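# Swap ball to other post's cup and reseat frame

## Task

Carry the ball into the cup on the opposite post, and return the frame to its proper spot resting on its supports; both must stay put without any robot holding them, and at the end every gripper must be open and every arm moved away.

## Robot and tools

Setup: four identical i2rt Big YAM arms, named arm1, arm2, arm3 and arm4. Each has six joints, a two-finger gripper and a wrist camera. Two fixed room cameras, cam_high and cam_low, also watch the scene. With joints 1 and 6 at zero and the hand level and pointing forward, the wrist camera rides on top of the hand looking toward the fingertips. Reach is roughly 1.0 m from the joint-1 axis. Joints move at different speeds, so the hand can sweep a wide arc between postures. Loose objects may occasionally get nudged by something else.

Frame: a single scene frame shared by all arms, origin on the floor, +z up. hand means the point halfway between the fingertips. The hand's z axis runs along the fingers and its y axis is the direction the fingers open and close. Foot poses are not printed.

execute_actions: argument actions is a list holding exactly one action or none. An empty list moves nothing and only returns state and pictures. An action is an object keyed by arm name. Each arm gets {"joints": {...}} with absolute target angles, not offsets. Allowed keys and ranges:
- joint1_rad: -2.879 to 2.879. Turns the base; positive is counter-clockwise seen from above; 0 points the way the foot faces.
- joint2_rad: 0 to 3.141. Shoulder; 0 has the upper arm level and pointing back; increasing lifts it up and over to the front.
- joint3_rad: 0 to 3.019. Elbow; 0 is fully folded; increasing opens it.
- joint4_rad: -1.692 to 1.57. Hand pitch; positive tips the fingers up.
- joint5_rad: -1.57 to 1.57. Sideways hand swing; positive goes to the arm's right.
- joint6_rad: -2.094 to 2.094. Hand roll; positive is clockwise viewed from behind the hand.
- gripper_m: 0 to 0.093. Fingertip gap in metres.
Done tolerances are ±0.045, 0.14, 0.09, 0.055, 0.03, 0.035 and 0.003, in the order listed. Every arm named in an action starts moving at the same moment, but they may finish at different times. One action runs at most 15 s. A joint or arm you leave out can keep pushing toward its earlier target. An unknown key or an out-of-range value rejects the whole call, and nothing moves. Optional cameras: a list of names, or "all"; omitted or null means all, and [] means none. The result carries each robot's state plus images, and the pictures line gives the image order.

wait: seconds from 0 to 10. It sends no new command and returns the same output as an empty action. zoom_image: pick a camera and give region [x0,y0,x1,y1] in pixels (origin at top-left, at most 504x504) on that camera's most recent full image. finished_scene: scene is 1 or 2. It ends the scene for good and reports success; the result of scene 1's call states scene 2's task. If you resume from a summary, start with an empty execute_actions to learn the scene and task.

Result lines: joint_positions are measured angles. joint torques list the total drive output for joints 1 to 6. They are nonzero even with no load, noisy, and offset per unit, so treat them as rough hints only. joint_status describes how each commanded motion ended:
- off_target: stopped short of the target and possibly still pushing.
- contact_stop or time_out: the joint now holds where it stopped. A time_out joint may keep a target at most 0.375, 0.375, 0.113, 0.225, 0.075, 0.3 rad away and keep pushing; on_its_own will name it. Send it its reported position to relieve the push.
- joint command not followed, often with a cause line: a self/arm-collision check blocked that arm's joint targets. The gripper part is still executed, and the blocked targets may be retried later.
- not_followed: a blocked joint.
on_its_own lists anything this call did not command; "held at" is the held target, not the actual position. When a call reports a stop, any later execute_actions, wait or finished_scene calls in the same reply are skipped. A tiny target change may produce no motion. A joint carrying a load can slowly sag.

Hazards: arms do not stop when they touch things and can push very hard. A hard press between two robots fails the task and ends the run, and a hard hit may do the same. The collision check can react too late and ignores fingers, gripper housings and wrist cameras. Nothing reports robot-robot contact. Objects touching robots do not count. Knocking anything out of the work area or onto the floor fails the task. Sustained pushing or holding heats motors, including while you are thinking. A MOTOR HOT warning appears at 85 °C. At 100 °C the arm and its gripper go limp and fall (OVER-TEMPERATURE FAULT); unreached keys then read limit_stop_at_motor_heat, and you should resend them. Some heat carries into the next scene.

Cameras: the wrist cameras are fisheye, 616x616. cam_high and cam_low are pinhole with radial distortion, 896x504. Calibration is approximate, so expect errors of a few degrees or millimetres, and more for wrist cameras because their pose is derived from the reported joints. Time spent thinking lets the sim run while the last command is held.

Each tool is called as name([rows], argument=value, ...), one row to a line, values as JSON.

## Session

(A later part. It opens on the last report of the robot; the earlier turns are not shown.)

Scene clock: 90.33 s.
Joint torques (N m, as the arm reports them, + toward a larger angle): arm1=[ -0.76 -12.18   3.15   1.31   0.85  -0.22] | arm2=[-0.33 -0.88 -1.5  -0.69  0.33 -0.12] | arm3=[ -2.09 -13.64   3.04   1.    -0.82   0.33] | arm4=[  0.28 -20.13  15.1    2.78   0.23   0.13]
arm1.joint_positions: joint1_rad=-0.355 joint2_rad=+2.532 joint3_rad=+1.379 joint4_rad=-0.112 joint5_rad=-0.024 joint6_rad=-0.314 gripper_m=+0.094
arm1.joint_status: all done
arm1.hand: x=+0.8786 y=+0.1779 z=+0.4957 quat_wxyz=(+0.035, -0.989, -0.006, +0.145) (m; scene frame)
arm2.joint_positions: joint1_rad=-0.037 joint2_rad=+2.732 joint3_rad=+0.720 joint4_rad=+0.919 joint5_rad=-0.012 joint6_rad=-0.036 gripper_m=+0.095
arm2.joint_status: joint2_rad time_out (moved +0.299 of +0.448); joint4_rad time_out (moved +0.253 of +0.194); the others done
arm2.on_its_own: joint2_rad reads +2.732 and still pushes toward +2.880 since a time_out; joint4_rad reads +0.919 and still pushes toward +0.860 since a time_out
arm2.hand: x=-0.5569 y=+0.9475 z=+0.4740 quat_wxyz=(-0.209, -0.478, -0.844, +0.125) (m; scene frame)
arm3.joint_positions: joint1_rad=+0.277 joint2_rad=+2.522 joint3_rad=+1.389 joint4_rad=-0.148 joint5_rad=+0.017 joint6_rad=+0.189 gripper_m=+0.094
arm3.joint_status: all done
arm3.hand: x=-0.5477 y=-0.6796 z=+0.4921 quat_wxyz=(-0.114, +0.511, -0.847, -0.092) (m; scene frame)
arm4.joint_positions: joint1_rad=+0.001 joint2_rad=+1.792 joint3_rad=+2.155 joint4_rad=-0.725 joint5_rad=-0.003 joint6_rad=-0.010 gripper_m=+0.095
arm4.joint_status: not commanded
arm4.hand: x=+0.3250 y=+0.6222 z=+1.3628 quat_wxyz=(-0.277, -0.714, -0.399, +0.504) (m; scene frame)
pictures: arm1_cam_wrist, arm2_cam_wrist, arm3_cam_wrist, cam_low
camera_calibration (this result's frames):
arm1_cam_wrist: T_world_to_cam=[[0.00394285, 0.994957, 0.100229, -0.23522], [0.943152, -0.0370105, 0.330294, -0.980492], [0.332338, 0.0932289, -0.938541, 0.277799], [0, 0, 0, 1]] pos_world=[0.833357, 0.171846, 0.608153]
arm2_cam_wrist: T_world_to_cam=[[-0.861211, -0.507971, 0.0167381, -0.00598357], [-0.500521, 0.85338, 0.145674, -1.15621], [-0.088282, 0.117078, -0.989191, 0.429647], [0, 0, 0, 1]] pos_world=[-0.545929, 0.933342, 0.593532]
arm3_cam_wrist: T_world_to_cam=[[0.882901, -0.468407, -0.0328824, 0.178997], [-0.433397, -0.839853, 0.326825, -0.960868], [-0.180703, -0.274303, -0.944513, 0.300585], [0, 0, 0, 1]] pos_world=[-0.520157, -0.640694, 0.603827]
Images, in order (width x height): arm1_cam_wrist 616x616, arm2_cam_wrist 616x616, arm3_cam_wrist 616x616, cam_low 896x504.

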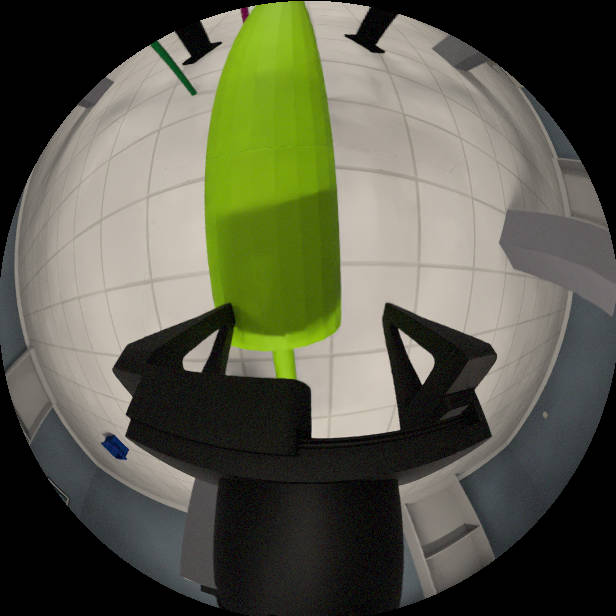

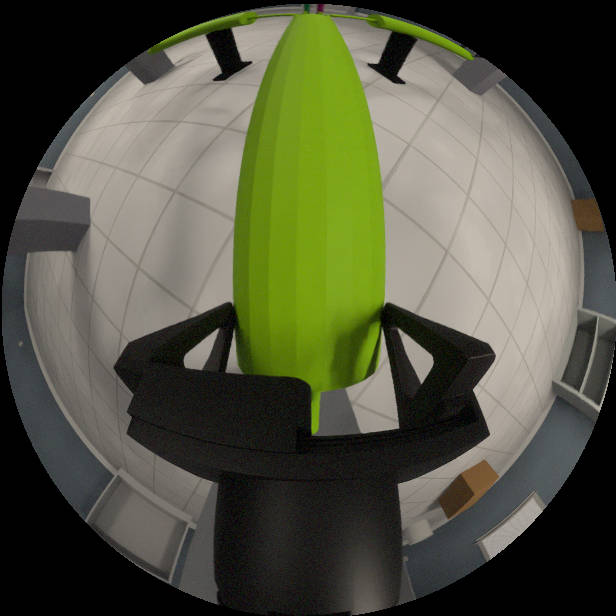

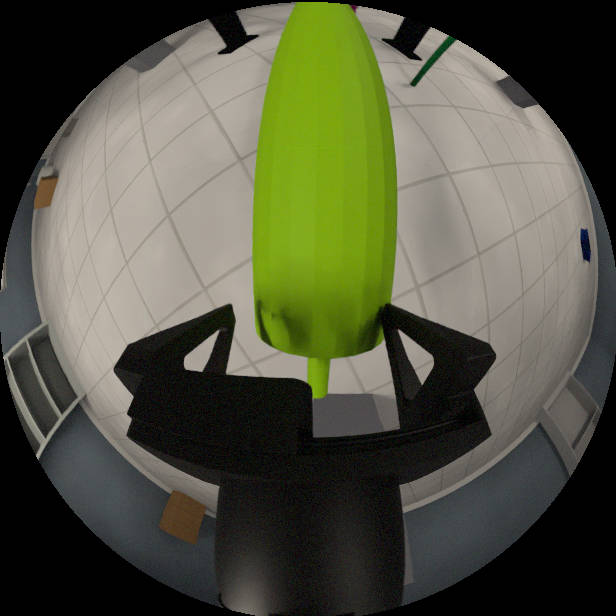

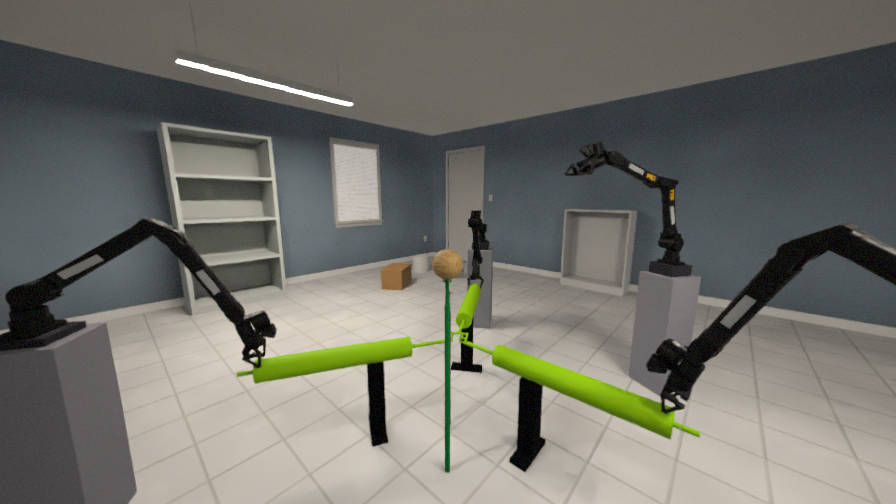

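execute_actions([
  {"arm1":{"joints":{"joint2_rad":2.45}},"arm2":{"joints":{"joint2_rad":2.6}},"arm3":{"joints":{"joint2_rad":2.43}}},
], cameras=[])

execute_actions([
  {"arm1":{"joints":{"joint4_rad":-0.42}},"arm2":{"joints":{"joint3_rad":0.6,"joint4_rad":0.7}},"arm3":{"joints":{"joint4_rad":-0.42}}},
], cameras=[])

execute_actions([
  {"arm1":{"joints":{"joint2_rad":2.64}},"arm2":{"joints":{"joint2_rad":2.76}},"arm3":{"joints":{"joint2_rad":2.6}}},
], cameras=[])

execute_actions([
  {"arm1":{"joints":{"joint4_rad":-0.12}},"arm2":{"joints":{"joint2_rad":2.88,"joint3_rad":0.74,"joint4_rad":0.74}},"arm3":{"joints":{"joint4_rad":-0.16}}},
], cameras=[])

execute_actions([
  {"arm2":{"joints":{"joint4_rad":0.86}}},
], cameras=["arm1_cam_wrist","arm2_cam_wrist","arm3_cam_wrist","cam_low"])

Scene clock: 98.43 s.
Joint torques (N m, as the arm reports them, + toward a larger angle): arm1=[ -0.5  -21.24   4.51   1.39  -0.07  -0.14] | arm2=[ -0.41 -12.22  -2.     1.36   0.02  -0.06] | arm3=[ -2.26 -21.31   4.27   1.08  -0.14   0.29] | arm4=[  0.27 -20.11  15.09   2.78   0.23   0.13]
arm1.joint_positions: joint1_rad=-0.359 joint2_rad=+2.456 joint3_rad=+1.368 joint4_rad=-0.112 joint5_rad=-0.004 joint6_rad=-0.323 gripper_m=+0.094
arm1.joint_status: all done
arm1.hand: x=+0.8576 y=+0.1904 z=+0.5372 quat_wxyz=(+0.055, -0.984, -0.006, +0.172) (m; scene frame)
arm2.joint_positions: joint1_rad=-0.037 joint2_rad=+2.608 joint3_rad=+0.742 joint4_rad=+0.857 joint5_rad=-0.004 joint6_rad=-0.043 gripper_m=+0.095
arm2.joint_status: all done
arm2.on_its_own: joint4_rad moved -0.062 to your old target +0.860
arm2.hand: x=-0.5313 y=+0.8979 z=+0.5107 quat_wxyz=(-0.241, -0.471, -0.835, +0.151) (m; scene frame)
arm3.joint_positions: joint1_rad=+0.277 joint2_rad=+2.447 joint3_rad=+1.376 joint4_rad=-0.148 joint5_rad=+0.002 joint6_rad=+0.193 gripper_m=+0.094
arm3.joint_status: all done
arm3.hand: x=-0.5434 y=-0.6574 z=+0.5339 quat_wxyz=(-0.132, +0.507, -0.843, -0.119) (m; scene frame)
arm4.joint_positions: joint1_rad=+0.001 joint2_rad=+1.792 joint3_rad=+2.155 joint4_rad=-0.725 joint5_rad=-0.003 joint6_rad=-0.010 gripper_m=+0.095
arm4.joint_status: not commanded
arm4.hand: x=+0.3250 y=+0.6222 z=+1.3628 quat_wxyz=(-0.277, -0.714, -0.399, +0.504) (m; scene frame)
pictures: none
No camera images: the call's "cameras" was empty. Leave "cameras" out to get every camera's image.

Scene clock: 99.47 s.
Joint torques (N m, as the arm reports them, + toward a larger angle): arm1=[ -0.49 -20.83   4.09   0.05  -0.07  -0.14] | arm2=[ -0.2  -10.51  -3.28   0.41   0.03  -0.07] | arm3=[ -2.1  -20.93   3.93   0.3   -0.15   0.29] | arm4=[  0.3  -20.16  15.09   2.79   0.22   0.12]
arm1.joint_positions: joint1_rad=-0.359 joint2_rad=+2.456 joint3_rad=+1.368 joint4_rad=-0.405 joint5_rad=-0.004 joint6_rad=-0.323 gripper_m=+0.094
arm1.joint_status: all done
arm1.hand: x=+0.9242 y=+0.1691 z=+0.5219 quat_wxyz=(+0.010, -0.999, -0.006, +0.034) (m; scene frame)
arm2.joint_positions: joint1_rad=-0.037 joint2_rad=+2.608 joint3_rad=+0.598 joint4_rad=+0.715 joint5_rad=-0.004 joint6_rad=-0.043 gripper_m=+0.095
arm2.joint_status: all done
arm2.hand: x=-0.5866 y=+0.9992 z=+0.5003 quat_wxyz=(-0.122, -0.486, -0.862, +0.077) (m; scene frame)
arm3.joint_positions: joint1_rad=+0.277 joint2_rad=+2.447 joint3_rad=+1.376 joint4_rad=-0.412 joint5_rad=+0.002 joint6_rad=+0.193 gripper_m=+0.094
arm3.joint_status: all done
arm3.hand: x=-0.5617 y=-0.7177 z=+0.5195 quat_wxyz=(-0.035, +0.515, -0.856, -0.031) (m; scene frame)
arm4.joint_positions: joint1_rad=+0.001 joint2_rad=+1.792 joint3_rad=+2.155 joint4_rad=-0.725 joint5_rad=-0.003 joint6_rad=-0.010 gripper_m=+0.095
arm4.joint_status: not commanded
arm4.hand: x=+0.3250 y=+0.6222 z=+1.3628 quat_wxyz=(-0.277, -0.714, -0.399, +0.504) (m; scene frame)
pictures: none
No camera images: the call's "cameras" was empty. Leave "cameras" out to get every camera's image.

Scene clock: 100.57 s.
Joint torques (N m, as the arm reports them, + toward a larger angle): arm1=[ -0.51 -20.08   2.91  -0.05  -0.06  -0.15] | arm2=[-0.25 -9.16 -5.11  0.2   0.04 -0.07] | arm3=[ -1.89 -18.84   3.06   0.26  -0.15   0.29] | arm4=[  0.27 -20.12  15.08   2.79   0.23   0.12]
arm1.joint_positions: joint1_rad=-0.359 joint2_rad=+2.651 joint3_rad=+1.361 joint4_rad=-0.412 joint5_rad=-0.004 joint6_rad=-0.323 gripper_m=+0.094
arm1.joint_status: all done
arm1.hand: x=+1.0132 y=+0.1407 z=+0.4268 quat_wxyz=(-0.022, -0.998, -0.006, -0.065) (m; scene frame)
arm2.joint_positions: joint1_rad=-0.037 joint2_rad=+2.761 joint3_rad=+0.603 joint4_rad=+0.712 joint5_rad=-0.004 joint6_rad=-0.043 gripper_m=+0.095
arm2.joint_status: all done
arm2.hand: x=-0.6199 y=+1.0598 z=+0.4632 quat_wxyz=(-0.058, -0.491, -0.869, +0.037) (m; scene frame)
arm3.joint_positions: joint1_rad=+0.277 joint2_rad=+2.602 joint3_rad=+1.369 joint4_rad=-0.417 joint5_rad=+0.002 joint6_rad=+0.193 gripper_m=+0.094
arm3.joint_status: all done
arm3.hand: x=-0.5828 y=-0.7869 z=+0.4396 quat_wxyz=(+0.028, +0.515, -0.856, +0.025) (m; scene frame)
arm4.joint_positions: joint1_rad=+0.001 joint2_rad=+1.792 joint3_rad=+2.155 joint4_rad=-0.725 joint5_rad=-0.003 joint6_rad=-0.010 gripper_m=+0.095
arm4.joint_status: not commanded
arm4.hand: x=+0.3250 y=+0.6222 z=+1.3628 quat_wxyz=(-0.277, -0.714, -0.399, +0.504) (m; scene frame)
pictures: none
No camera images: the call's "cameras" was empty. Leave "cameras" out to get every camera's image.

Scene clock: 101.57 s.
Joint torques (N m, as the arm reports them, + toward a larger angle): arm1=[ -0.43 -20.64   3.33   1.41  -0.07  -0.14] | arm2=[-0.49 -8.67 -4.54  1.37  0.04 -0.06] | arm3=[ -2.07 -19.47   3.41   1.42  -0.14   0.29] | arm4=[  0.28 -20.12  15.1    2.79   0.23   0.13]
arm1.joint_positions: joint1_rad=-0.359 joint2_rad=+2.651 joint3_rad=+1.361 joint4_rad=-0.138 joint5_rad=-0.004 joint6_rad=-0.323 gripper_m=+0.094
arm1.joint_status: all done
arm1.hand: x=+0.9493 y=+0.1613 z=+0.4267 quat_wxyz=(+0.020, -0.998, -0.006, +0.065) (m; scene frame)
arm2.joint_positions: joint1_rad=-0.037 joint2_rad=+2.866 joint3_rad=+0.741 joint4_rad=+0.720 joint5_rad=-0.004 joint6_rad=-0.043 gripper_m=+0.095
arm2.joint_status: all done
arm2.hand: x=-0.6071 y=+1.0358 z=+0.4183 quat_wxyz=(-0.076, -0.490, -0.867, +0.048) (m; scene frame)
arm3.joint_positions: joint1_rad=+0.277 joint2_rad=+2.602 joint3_rad=+1.369 joint4_rad=-0.171 joint5_rad=+0.002 joint6_rad=+0.193 gripper_m=+0.094
arm3.joint_status: all done
arm3.hand: x=-0.5653 y=-0.7293 z=+0.4424 quat_wxyz=(-0.063, +0.514, -0.854, -0.057) (m; scene frame)
arm4.joint_positions: joint1_rad=+0.001 joint2_rad=+1.792 joint3_rad=+2.155 joint4_rad=-0.725 joint5_rad=-0.003 joint6_rad=-0.010 gripper_m=+0.095
arm4.joint_status: not commanded
arm4.hand: x=+0.3250 y=+0.6222 z=+1.3628 quat_wxyz=(-0.277, -0.714, -0.399, +0.504) (m; scene frame)
pictures: none
No camera images: the call's "cameras" was empty. Leave "cameras" out to get every camera's image.

Scene clock: 102.33 s.
Joint torques (N m, as the arm reports them, + toward a larger angle): arm1=[ -0.55 -20.64   3.33   1.4   -0.07  -0.14] | arm2=[-0.21 -8.98 -4.4   1.64  0.03 -0.08] | arm3=[ -2.05 -19.4    3.38   1.4   -0.15   0.3 ] | arm4=[  0.28 -20.14  15.09   2.8    0.23   0.12]
arm1.joint_positions: joint1_rad=-0.359 joint2_rad=+2.651 joint3_rad=+1.361 joint4_rad=-0.138 joint5_rad=-0.004 joint6_rad=-0.323 gripper_m=+0.094
arm1.joint_status: not commanded
arm1.hand: x=+0.9493 y=+0.1613 z=+0.4267 quat_wxyz=(+0.020, -0.998, -0.006, +0.065) (m; scene frame)
arm2.joint_positions: joint1_rad=-0.037 joint2_rad=+2.866 joint3_rad=+0.741 joint4_rad=+0.836 joint5_rad=-0.004 joint6_rad=-0.043 gripper_m=+0.095
arm2.joint_status: all done
arm2.hand: x=-0.5938 y=+1.0114 z=+0.4249 quat_wxyz=(-0.125, -0.486, -0.861, +0.078) (m; scene frame)
arm3.joint_positions: joint1_rad=+0.277 joint2_rad=+2.602 joint3_rad=+1.369 joint4_rad=-0.171 joint5_rad=+0.002 joint6_rad=+0.193 gripper_m=+0.094
arm3.joint_status: not commanded
arm3.hand: x=-0.5653 y=-0.7293 z=+0.4424 quat_wxyz=(-0.063, +0.514, -0.854, -0.057) (m; scene frame)
arm4.joint_positions: joint1_rad=+0.001 joint2_rad=+1.792 joint3_rad=+2.155 joint4_rad=-0.725 joint5_rad=-0.003 joint6_rad=-0.010 gripper_m=+0.095
arm4.joint_status: not commanded
arm4.hand: x=+0.3250 y=+0.6222 z=+1.3628 quat_wxyz=(-0.277, -0.714, -0.399, +0.504) (m; scene frame)
pictures: arm1_cam_wrist, arm2_cam_wrist, arm3_cam_wrist, cam_low
camera_calibration (this result's frames):
arm1_cam_wrist: T_world_to_cam=[[-0.0103828, 0.997417, 0.0710687, -0.186376], [0.877227, -0.0250286, 0.479423, -1.02789], [0.479964, 0.0673211, -0.874701, 0.0278331], [0, 0, 0, 1]] pos_world=[0.886396, 0.158294, 0.530384]
arm2_cam_wrist: T_world_to_cam=[[-0.858613, -0.512242, 0.0198008, 0.000156018], [-0.476726, 0.81209, 0.336515, -1.24727], [-0.188457, 0.279497, -0.94147, 0.126359], [0, 0, 0, 1]] pos_world=[-0.570661, 0.977662, 0.538686]
arm3_cam_wrist: T_world_to_cam=[[0.881099, -0.472283, -0.0247569, 0.162274], [-0.414285, -0.796028, 0.441257, -1.00182], [-0.228106, -0.378535, -0.897039, 0.113012], [0, 0, 0, 1]] pos_world=[-0.53224, -0.678058, 0.547454]
Images, in order (width x height): arm1_cam_wrist 616x616, arm2_cam_wrist 616x616, arm3_cam_wrist 616x616, cam_low 896x504.

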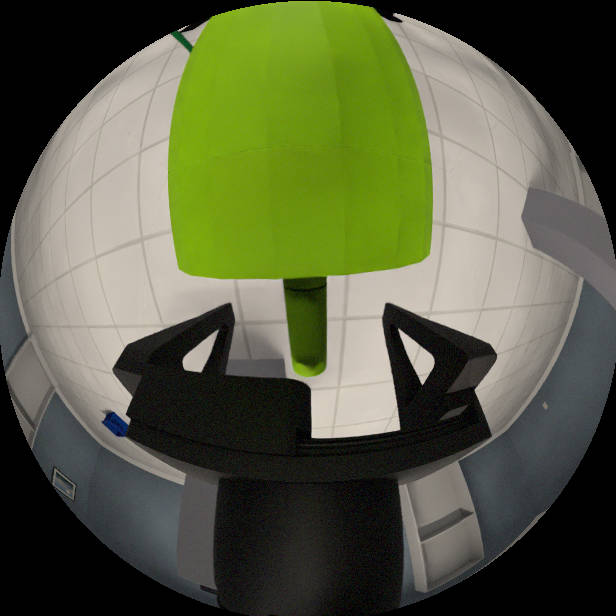

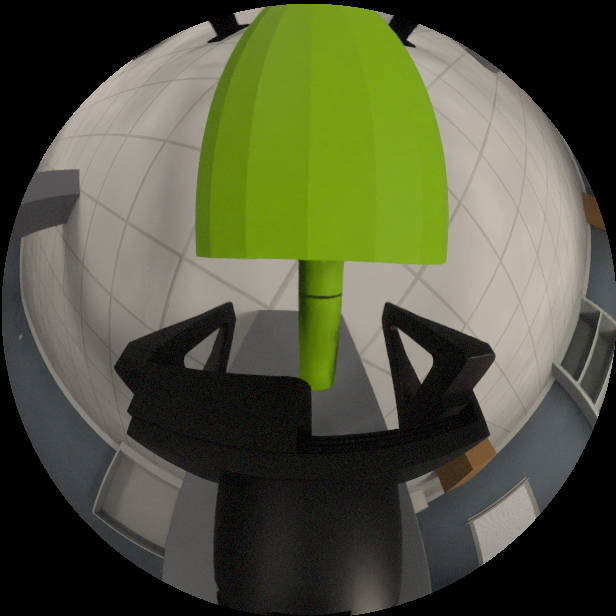

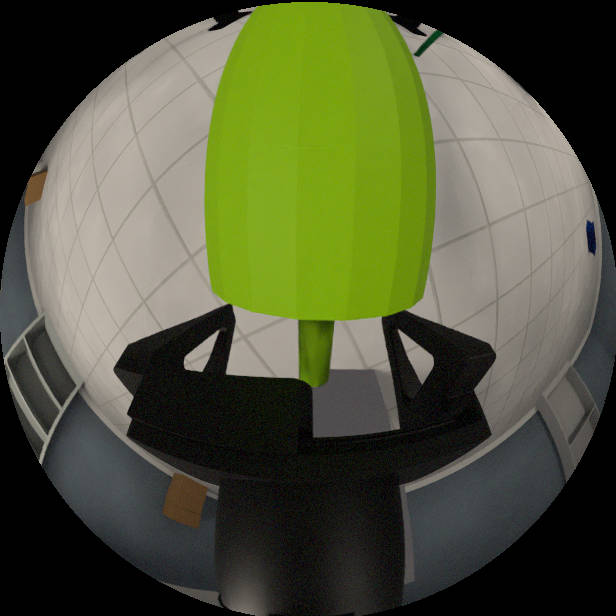

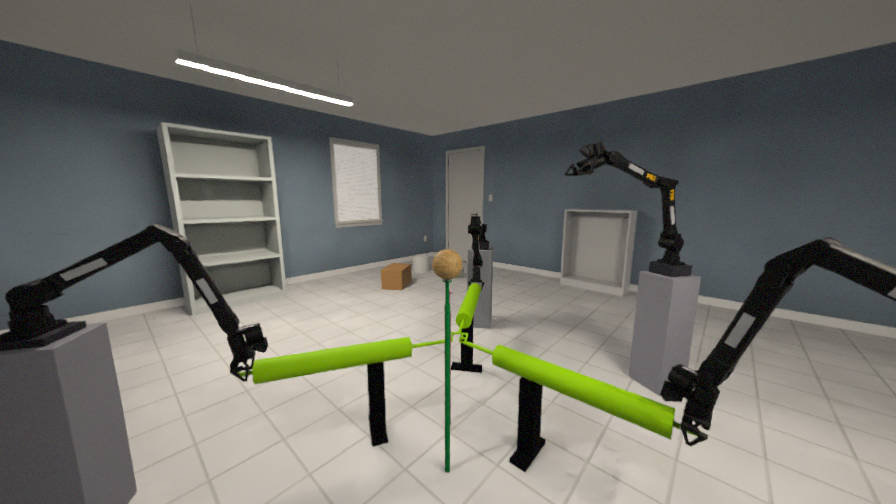

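execute_actions([
  {"arm1":{"joints":{"joint2_rad":2.665,"gripper_m":0.05}},"arm2":{"joints":{"joint1_rad":-0.07,"joint2_rad":2.90,"gripper_m":0.05}},"arm3":{"joints":{"joint1_rad":0.265,"joint2_rad":2.65,"gripper_m":0.05}}},
], cameras=["arm1_cam_wrist","arm2_cam_wrist","arm3_cam_wrist","cam_low"])

zoom_image(camera="cam_low", region=[200, 310, 300, 400])

zoom_image(camera="cam_low", region=[640, 360, 750, 460])

Scene clock: 108.37 s.
Joint torques (N m, as the arm reports them, + toward a larger angle): arm1=[ -0.51 -18.65   3.32   1.42  -0.07  -0.14] | arm2=[-0.2  -7.83 -4.6   1.64  0.03 -0.08] | arm3=[ -3.11 -16.72   3.27   1.3   -0.15   0.28] | arm4=[  0.28 -20.12  15.09   2.78   0.23   0.13]
arm1.joint_positions: joint1_rad=-0.359 joint2_rad=+2.651 joint3_rad=+1.361 joint4_rad=-0.138 joint5_rad=-0.004 joint6_rad=-0.323 gripper_m=+0.050
arm1.joint_status: all done
arm1.hand: x=+0.9493 y=+0.1613 z=+0.4267 quat_wxyz=(+0.020, -0.998, -0.006, +0.065) (m; scene frame)
arm2.joint_positions: joint1_rad=-0.057 joint2_rad=+2.879 joint3_rad=+0.741 joint4_rad=+0.836 joint5_rad=-0.004 joint6_rad=-0.043 gripper_m=+0.050
arm2.joint_status: all done
arm2.hand: x=-0.6017 y=+1.0149 z=+0.4217 quat_wxyz=(-0.118, -0.495, -0.857, +0.076) (m; scene frame)
arm3.joint_positions: joint1_rad=+0.277 joint2_rad=+2.620 joint3_rad=+1.369 joint4_rad=-0.170 joint5_rad=+0.002 joint6_rad=+0.193 gripper_m=+0.050
arm3.joint_status: all done
arm3.hand: x=-0.5677 y=-0.7370 z=+0.4331 quat_wxyz=(-0.057, +0.514, -0.854, -0.051) (m; scene frame)
arm4.joint_positions: joint1_rad=+0.001 joint2_rad=+1.792 joint3_rad=+2.155 joint4_rad=-0.725 joint5_rad=-0.003 joint6_rad=-0.010 gripper_m=+0.095
arm4.joint_status: not commanded
arm4.hand: x=+0.3250 y=+0.6222 z=+1.3628 quat_wxyz=(-0.277, -0.714, -0.399, +0.504) (m; scene frame)
pictures: arm1_cam_wrist, arm2_cam_wrist, arm3_cam_wrist, cam_low
camera_calibration (this result's frames):
arm1_cam_wrist: T_world_to_cam=[[-0.0103828, 0.997417, 0.0710687, -0.186376], [0.877227, -0.0250286, 0.479423, -1.02789], [0.479964, 0.0673211, -0.874701, 0.0278331], [0, 0, 0, 1]] pos_world=[0.886396, 0.158294, 0.530384]
arm2_cam_wrist: T_world_to_cam=[[-0.868526, -0.495278, 0.0190371, -0.0276496], [-0.458519, 0.817463, 0.348591, -1.25233], [-0.188211, 0.294031, -0.937082, 0.104379], [0, 0, 0, 1]] pos_world=[-0.578587, 0.979351, 0.534889]
arm3_cam_wrist: T_world_to_cam=[[0.880998, -0.472633, -0.0214515, 0.158708], [-0.412084, -0.78883, 0.455997, -1.00469], [-0.232441, -0.392893, -0.889723, 0.0849142], [0, 0, 0, 1]] pos_world=[-0.534102, -0.684158, 0.537091]
Images, in order (width x height): arm1_cam_wrist 616x616, arm2_cam_wrist 616x616, arm3_cam_wrist 616x616, cam_low 896x504.

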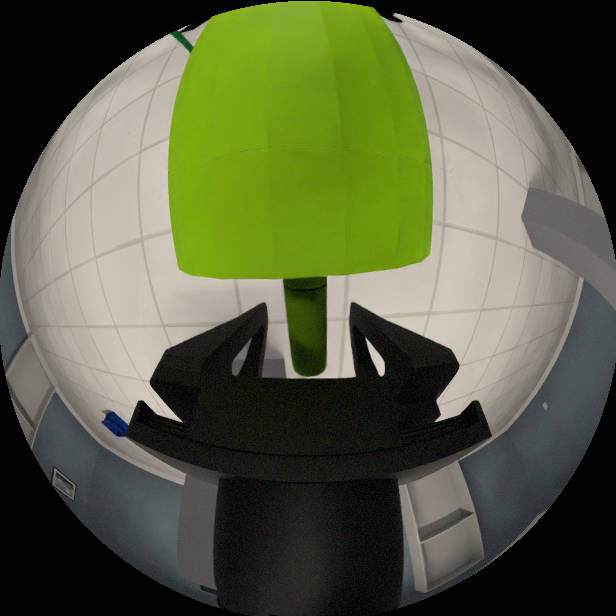

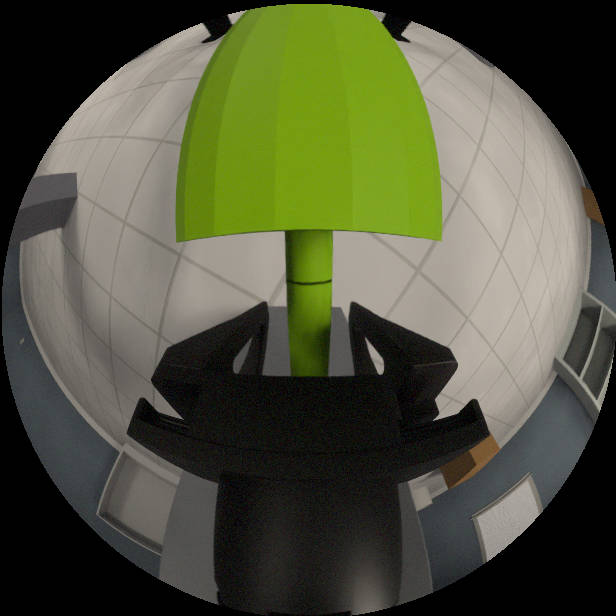

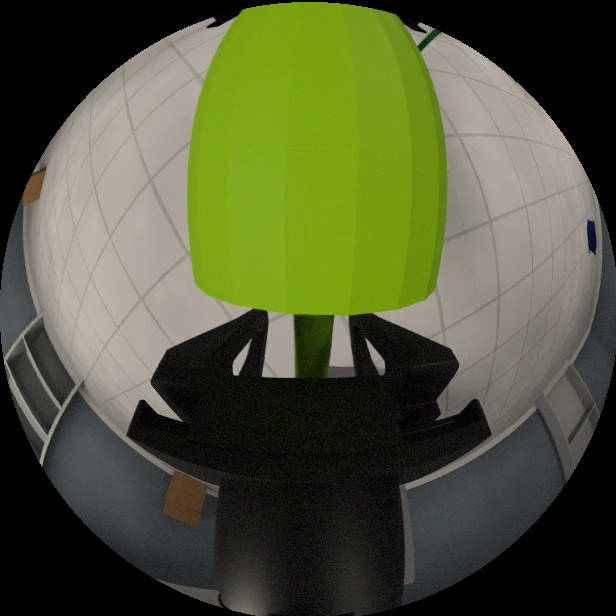

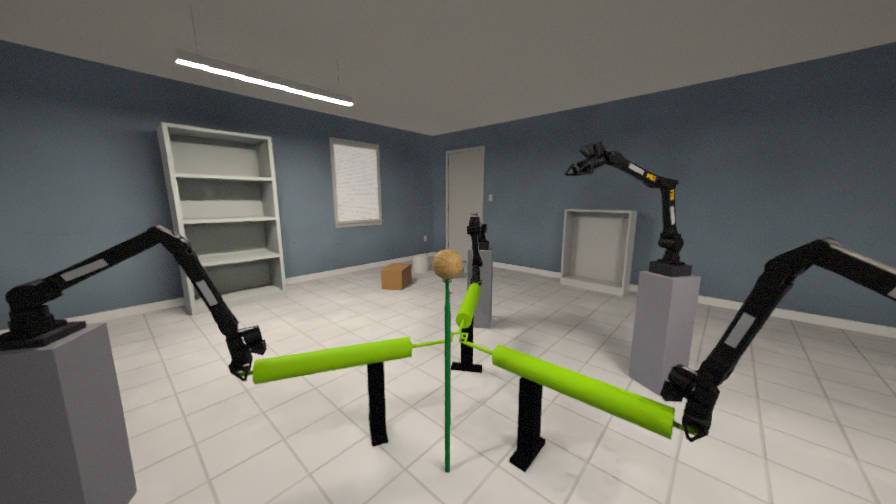

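Region (200, 310, 300, 400) of cam_low's 896x504 image, scaled by 5.040, with more detail than that image has; it fills the top 454 rows of this view, and the rest is white.

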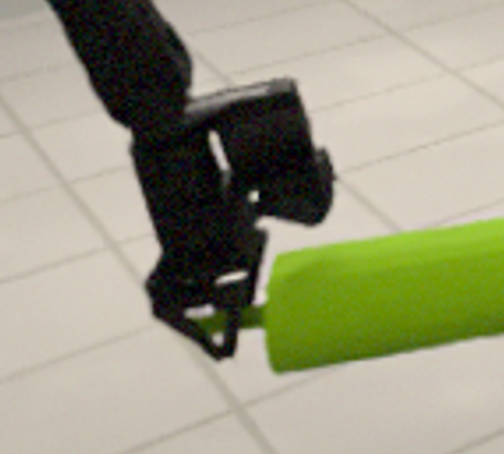

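Region (640, 360, 750, 460) of cam_low's 896x504 image, scaled by 4.582, with more detail than that image has; it fills the top 458 rows of this view, and the rest is white.

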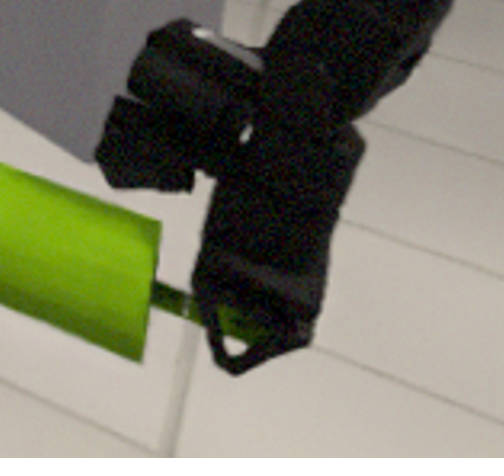

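execute_actions([
  {"arm3":{"joints":{"joint3_rad":1.335}}},
], cameras=[])

execute_actions([
  {"arm1":{"joints":{"joint2_rad":2.65,"gripper_m":0.0}},"arm2":{"joints":{"joint2_rad":2.88,"gripper_m":0.0}},"arm3":{"joints":{"joint2_rad":2.62,"gripper_m":0.0}}},
], cameras=["arm1_cam_wrist","arm2_cam_wrist","arm3_cam_wrist","arm4_cam_wrist"])

zoom_image(camera="arm4_cam_wrist", region=[220, 190, 380, 350])

Scene clock: 113.73 s.
Joint torques (N m, as the arm reports them, + toward a larger angle): arm1=[ -0.52 -18.6    3.32   1.41  -0.06  -0.14] | arm2=[-0.29 -8.42 -4.48  1.66  0.02 -0.06] | arm3=[ -2.98 -16.55   2.31   1.12  -0.15   0.3 ] | arm4=[  0.27 -20.16  15.1    2.78   0.22   0.13]
arm1.joint_positions: joint1_rad=-0.359 joint2_rad=+2.651 joint3_rad=+1.361 joint4_rad=-0.138 joint5_rad=-0.004 joint6_rad=-0.323 gripper_m=+0.050
arm1.joint_status: not commanded
arm1.hand: x=+0.9493 y=+0.1613 z=+0.4267 quat_wxyz=(+0.020, -0.998, -0.006, +0.065) (m; scene frame)
arm2.joint_positions: joint1_rad=-0.057 joint2_rad=+2.879 joint3_rad=+0.741 joint4_rad=+0.836 joint5_rad=-0.004 joint6_rad=-0.043 gripper_m=+0.050
arm2.joint_status: not commanded
arm2.hand: x=-0.6017 y=+1.0149 z=+0.4217 quat_wxyz=(-0.118, -0.495, -0.857, +0.076) (m; scene frame)
arm3.joint_positions: joint1_rad=+0.277 joint2_rad=+2.622 joint3_rad=+1.333 joint4_rad=-0.168 joint5_rad=+0.002 joint6_rad=+0.193 gripper_m=+0.050
arm3.joint_status: all done
arm3.hand: x=-0.5741 y=-0.7581 z=+0.4267 quat_wxyz=(-0.044, +0.515, -0.855, -0.040) (m; scene frame)
arm4.joint_positions: joint1_rad=+0.001 joint2_rad=+1.792 joint3_rad=+2.155 joint4_rad=-0.725 joint5_rad=-0.003 joint6_rad=-0.010 gripper_m=+0.095
arm4.joint_status: not commanded
arm4.hand: x=+0.3250 y=+0.6222 z=+1.3628 quat_wxyz=(-0.277, -0.714, -0.399, +0.504) (m; scene frame)
pictures: none
No camera images: the call's "cameras" was empty. Leave "cameras" out to get every camera's image.

Scene clock: 114.33 s.
Joint torques (N m, as the arm reports them, + toward a larger angle): arm1=[ -0.5  -19.87   3.33   1.38  -0.1    0.12] | arm2=[-0.46 -9.74 -4.56  1.63 -0.08  0.01] | arm3=[ -3.04 -18.85   2.37   1.03   0.14   0.27] | arm4=[  0.28 -20.11  15.11   2.79   0.22   0.12]
arm1.joint_positions: joint1_rad=-0.359 joint2_rad=+2.651 joint3_rad=+1.361 joint4_rad=-0.138 joint5_rad=-0.003 joint6_rad=-0.351 gripper_m=+0.019
arm1.joint_status: gripper_m off_target (ended at +0.019, target +0.000); the others done
arm1.hand: x=+0.9493 y=+0.1614 z=+0.4267 quat_wxyz=(+0.022, -0.997, -0.020, +0.064) (m; scene frame)
arm2.joint_positions: joint1_rad=-0.057 joint2_rad=+2.879 joint3_rad=+0.741 joint4_rad=+0.837 joint5_rad=-0.001 joint6_rad=-0.051 gripper_m=+0.018
arm2.joint_status: gripper_m off_target (ended at +0.018, target +0.000); the others done
arm2.hand: x=-0.6020 y=+1.0142 z=+0.4217 quat_wxyz=(-0.118, -0.492, -0.859, +0.078) (m; scene frame)
arm3.joint_positions: joint1_rad=+0.277 joint2_rad=+2.622 joint3_rad=+1.333 joint4_rad=-0.166 joint5_rad=-0.005 joint6_rad=+0.196 gripper_m=+0.017
arm3.joint_status: gripper_m off_target (ended at +0.017, target +0.000); the others done
arm3.hand: x=-0.5750 y=-0.7574 z=+0.4268 quat_wxyz=(-0.042, +0.514, -0.856, -0.043) (m; scene frame)
arm4.joint_positions: joint1_rad=+0.001 joint2_rad=+1.792 joint3_rad=+2.155 joint4_rad=-0.725 joint5_rad=-0.003 joint6_rad=-0.010 gripper_m=+0.095
arm4.joint_status: not commanded
arm4.hand: x=+0.3250 y=+0.6222 z=+1.3628 quat_wxyz=(-0.277, -0.714, -0.399, +0.504) (m; scene frame)
pictures: arm1_cam_wrist, arm2_cam_wrist, arm3_cam_wrist, arm4_cam_wrist
camera_calibration (this result's frames):
arm1_cam_wrist: T_world_to_cam=[[-0.0375093, 0.996456, 0.0752941, -0.162396], [0.87697, -0.00329852, 0.480534, -1.03166], [0.479079, 0.0840552, -0.873738, 0.025534], [0, 0, 0, 1]] pos_world=[0.886407, 0.156271, 0.530283]
arm2_cam_wrist: T_world_to_cam=[[-0.865222, -0.500802, 0.0242583, -0.0229044], [-0.462447, 0.815781, 0.347338, -1.25204], [-0.193737, 0.289306, -0.937426, 0.106166], [0, 0, 0, 1]] pos_world=[-0.578251, 0.979206, 0.53496]
arm3_cam_wrist: T_world_to_cam=[[0.88002, -0.474455, -0.0214017, 0.153447], [-0.405506, -0.774064, 0.486199, -1.01886], [-0.247246, -0.419186, -0.873586, 0.0342964], [0, 0, 0, 1]] pos_world=[-0.539709, -0.701481, 0.528612]
arm4_cam_wrist: T_world_to_cam=[[-0.848012, 0.529967, -0.00341833, -0.046585], [0.435884, 0.693769, -0.573314, 0.217096], [-0.301466, -0.487667, -0.819328, 1.63884], [0, 0, 0, 1]] pos_world=[0.35992, 0.67328, 1.46705]
Images, in order (width x height): arm1_cam_wrist 616x616, arm2_cam_wrist 616x616, arm3_cam_wrist 616x616, arm4_cam_wrist 616x616.

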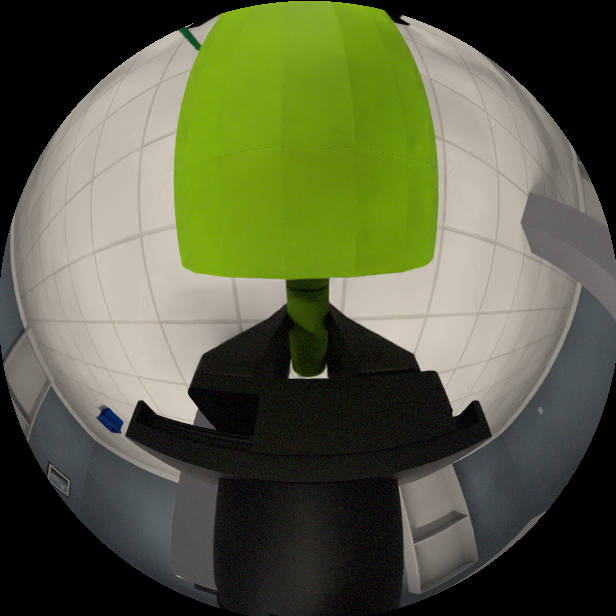

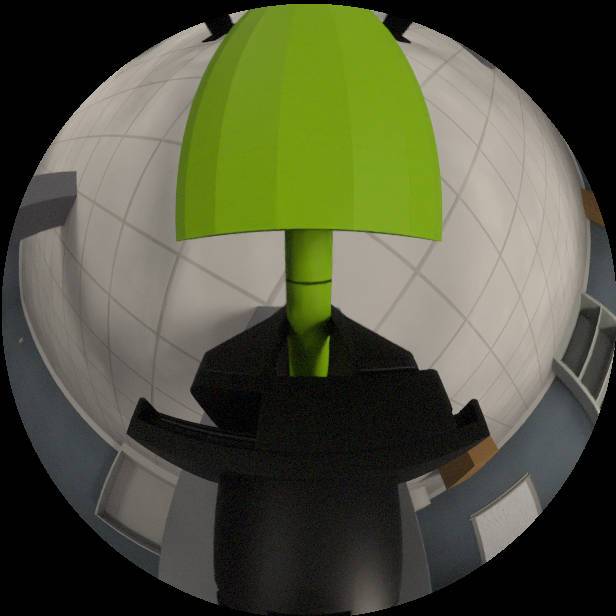

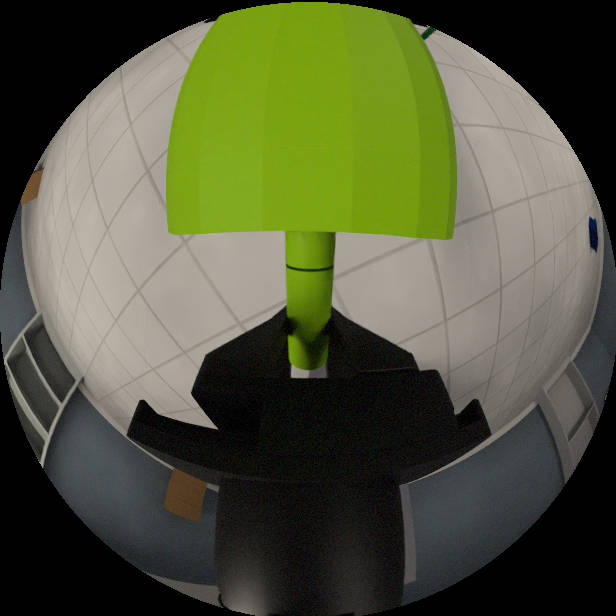

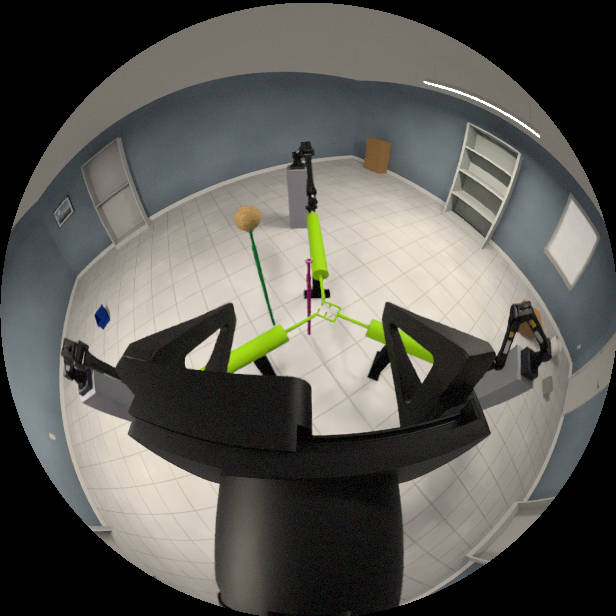

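Region (220, 190, 380, 350) of arm4_cam_wrist's 616x616 image, scaled by 3.150, with more detail than that image has.

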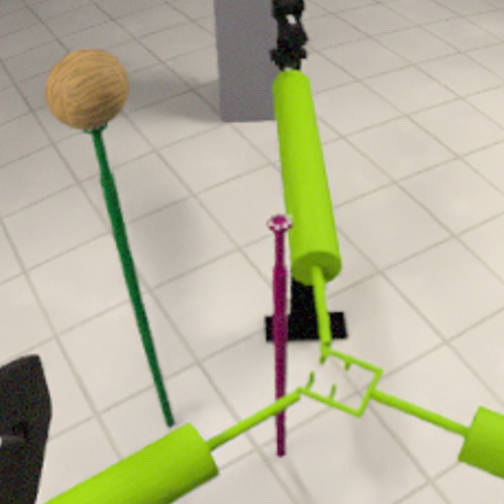

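execute_actions([
  {"arm1":{"joints":{"joint2_rad":2.50,"joint3_rad":1.275,"joint4_rad":-0.18}},"arm2":{"joints":{"joint2_rad":2.73,"joint3_rad":0.634,"joint4_rad":0.8}},"arm3":{"joints":{"joint2_rad":2.47,"joint3_rad":1.26,"joint4_rad":-0.225}}},
], cameras=[])

execute_actions([
  {"arm1":{"joints":{"joint2_rad":2.37,"joint3_rad":1.22,"joint4_rad":-0.25}},"arm2":{"joints":{"joint2_rad":2.56,"joint3_rad":0.526,"joint4_rad":0.74}},"arm3":{"joints":{"joint2_rad":2.345,"joint3_rad":1.21,"joint4_rad":-0.29}}},
], cameras=["cam_low"])

Scene clock: 130.80 s.
Joint torques (N m, as the arm reports them, + toward a larger angle): arm1=[ -0.73 -21.87   3.06   0.41   0.     0.11] | arm2=[ -0.54 -11.67  -6.08   0.53  -0.09   0.  ] | arm3=[ -2.11 -21.15   2.59   0.39  -0.1    0.26] | arm4=[  0.27 -20.13  15.1    2.79   0.22   0.12]
arm1.joint_positions: joint1_rad=-0.355 joint2_rad=+2.531 joint3_rad=+1.272 joint4_rad=-0.170 joint5_rad=-0.005 joint6_rad=-0.349 gripper_m=+0.019
arm1.joint_status: all done
arm1.hand: x=+0.9539 y=+0.1576 z=+0.4730 quat_wxyz=(+0.020, -0.998, -0.021, +0.064) (m; scene frame)
arm2.joint_positions: joint1_rad=-0.057 joint2_rad=+2.758 joint3_rad=+0.657 joint4_rad=+0.810 joint5_rad=-0.001 joint6_rad=-0.052 gripper_m=+0.018
arm2.joint_status: all done
arm2.hand: x=-0.5987 y=+1.0082 z=+0.4613 quat_wxyz=(-0.122, -0.491, -0.859, +0.081) (m; scene frame)
arm3.joint_positions: joint1_rad=+0.264 joint2_rad=+2.506 joint3_rad=+1.259 joint4_rad=-0.218 joint5_rad=+0.000 joint6_rad=+0.196 gripper_m=+0.017
arm3.joint_status: all done
arm3.hand: x=-0.5694 y=-0.7642 z=+0.4723 quat_wxyz=(-0.041, +0.508, -0.860, -0.037) (m; scene frame)
arm4.joint_positions: joint1_rad=+0.001 joint2_rad=+1.792 joint3_rad=+2.155 joint4_rad=-0.725 joint5_rad=-0.003 joint6_rad=-0.010 gripper_m=+0.095
arm4.joint_status: not commanded
arm4.hand: x=+0.3250 y=+0.6222 z=+1.3628 quat_wxyz=(-0.277, -0.714, -0.399, +0.504) (m; scene frame)
pictures: none
No camera images: the call's "cameras" was empty. Leave "cameras" out to get every camera's image.

Scene clock: 131.67 s.
Joint torques (N m, as the arm reports them, + toward a larger angle): arm1=[ -0.49 -21.49   3.88   0.5   -0.04   0.15] | arm2=[ -0.45 -11.31  -5.09   0.48  -0.08   0.02] | arm3=[ -2.05 -20.79   3.32   0.55  -0.01   0.28] | arm4=[  0.3  -20.1   15.1    2.78   0.22   0.12]
arm1.joint_positions: joint1_rad=-0.360 joint2_rad=+2.401 joint3_rad=+1.213 joint4_rad=-0.244 joint5_rad=-0.004 joint6_rad=-0.353 gripper_m=+0.019
arm1.joint_status: all done
arm1.hand: x=+0.9532 y=+0.1601 z=+0.5261 quat_wxyz=(+0.021, -0.998, -0.021, +0.063) (m; scene frame)
arm2.joint_positions: joint1_rad=-0.057 joint2_rad=+2.588 joint3_rad=+0.541 joint4_rad=+0.752 joint5_rad=-0.001 joint6_rad=-0.052 gripper_m=+0.018
arm2.joint_status: all done
arm2.hand: x=-0.5994 y=+1.0103 z=+0.5134 quat_wxyz=(-0.120, -0.491, -0.859, +0.080) (m; scene frame)
arm3.joint_positions: joint1_rad=+0.264 joint2_rad=+2.382 joint3_rad=+1.205 joint4_rad=-0.286 joint5_rad=-0.002 joint6_rad=+0.196 gripper_m=+0.017
arm3.joint_status: all done
arm3.hand: x=-0.5688 y=-0.7623 z=+0.5235 quat_wxyz=(-0.041, +0.508, -0.860, -0.039) (m; scene frame)
arm4.joint_positions: joint1_rad=+0.001 joint2_rad=+1.792 joint3_rad=+2.155 joint4_rad=-0.725 joint5_rad=-0.003 joint6_rad=-0.010 gripper_m=+0.095
arm4.joint_status: not commanded
arm4.hand: x=+0.3250 y=+0.6222 z=+1.3628 quat_wxyz=(-0.277, -0.714, -0.399, +0.504) (m; scene frame)
pictures: cam_low
Images, in order (width x height): cam_low 896x504.

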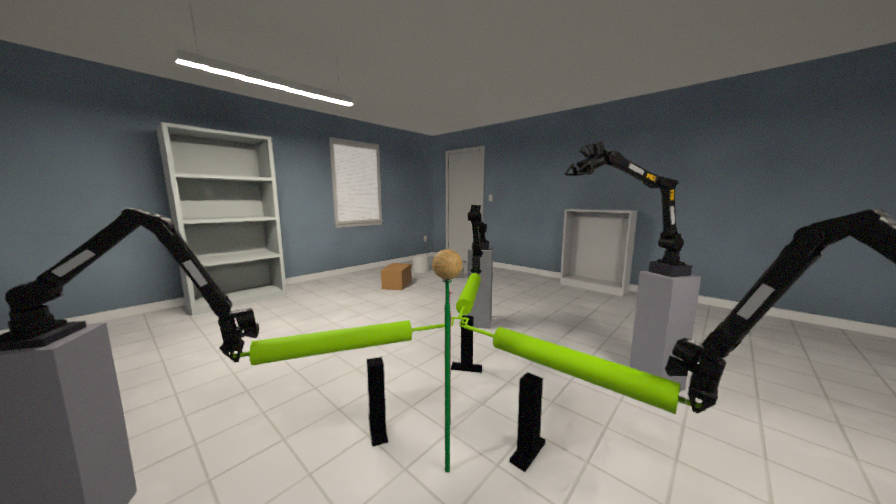

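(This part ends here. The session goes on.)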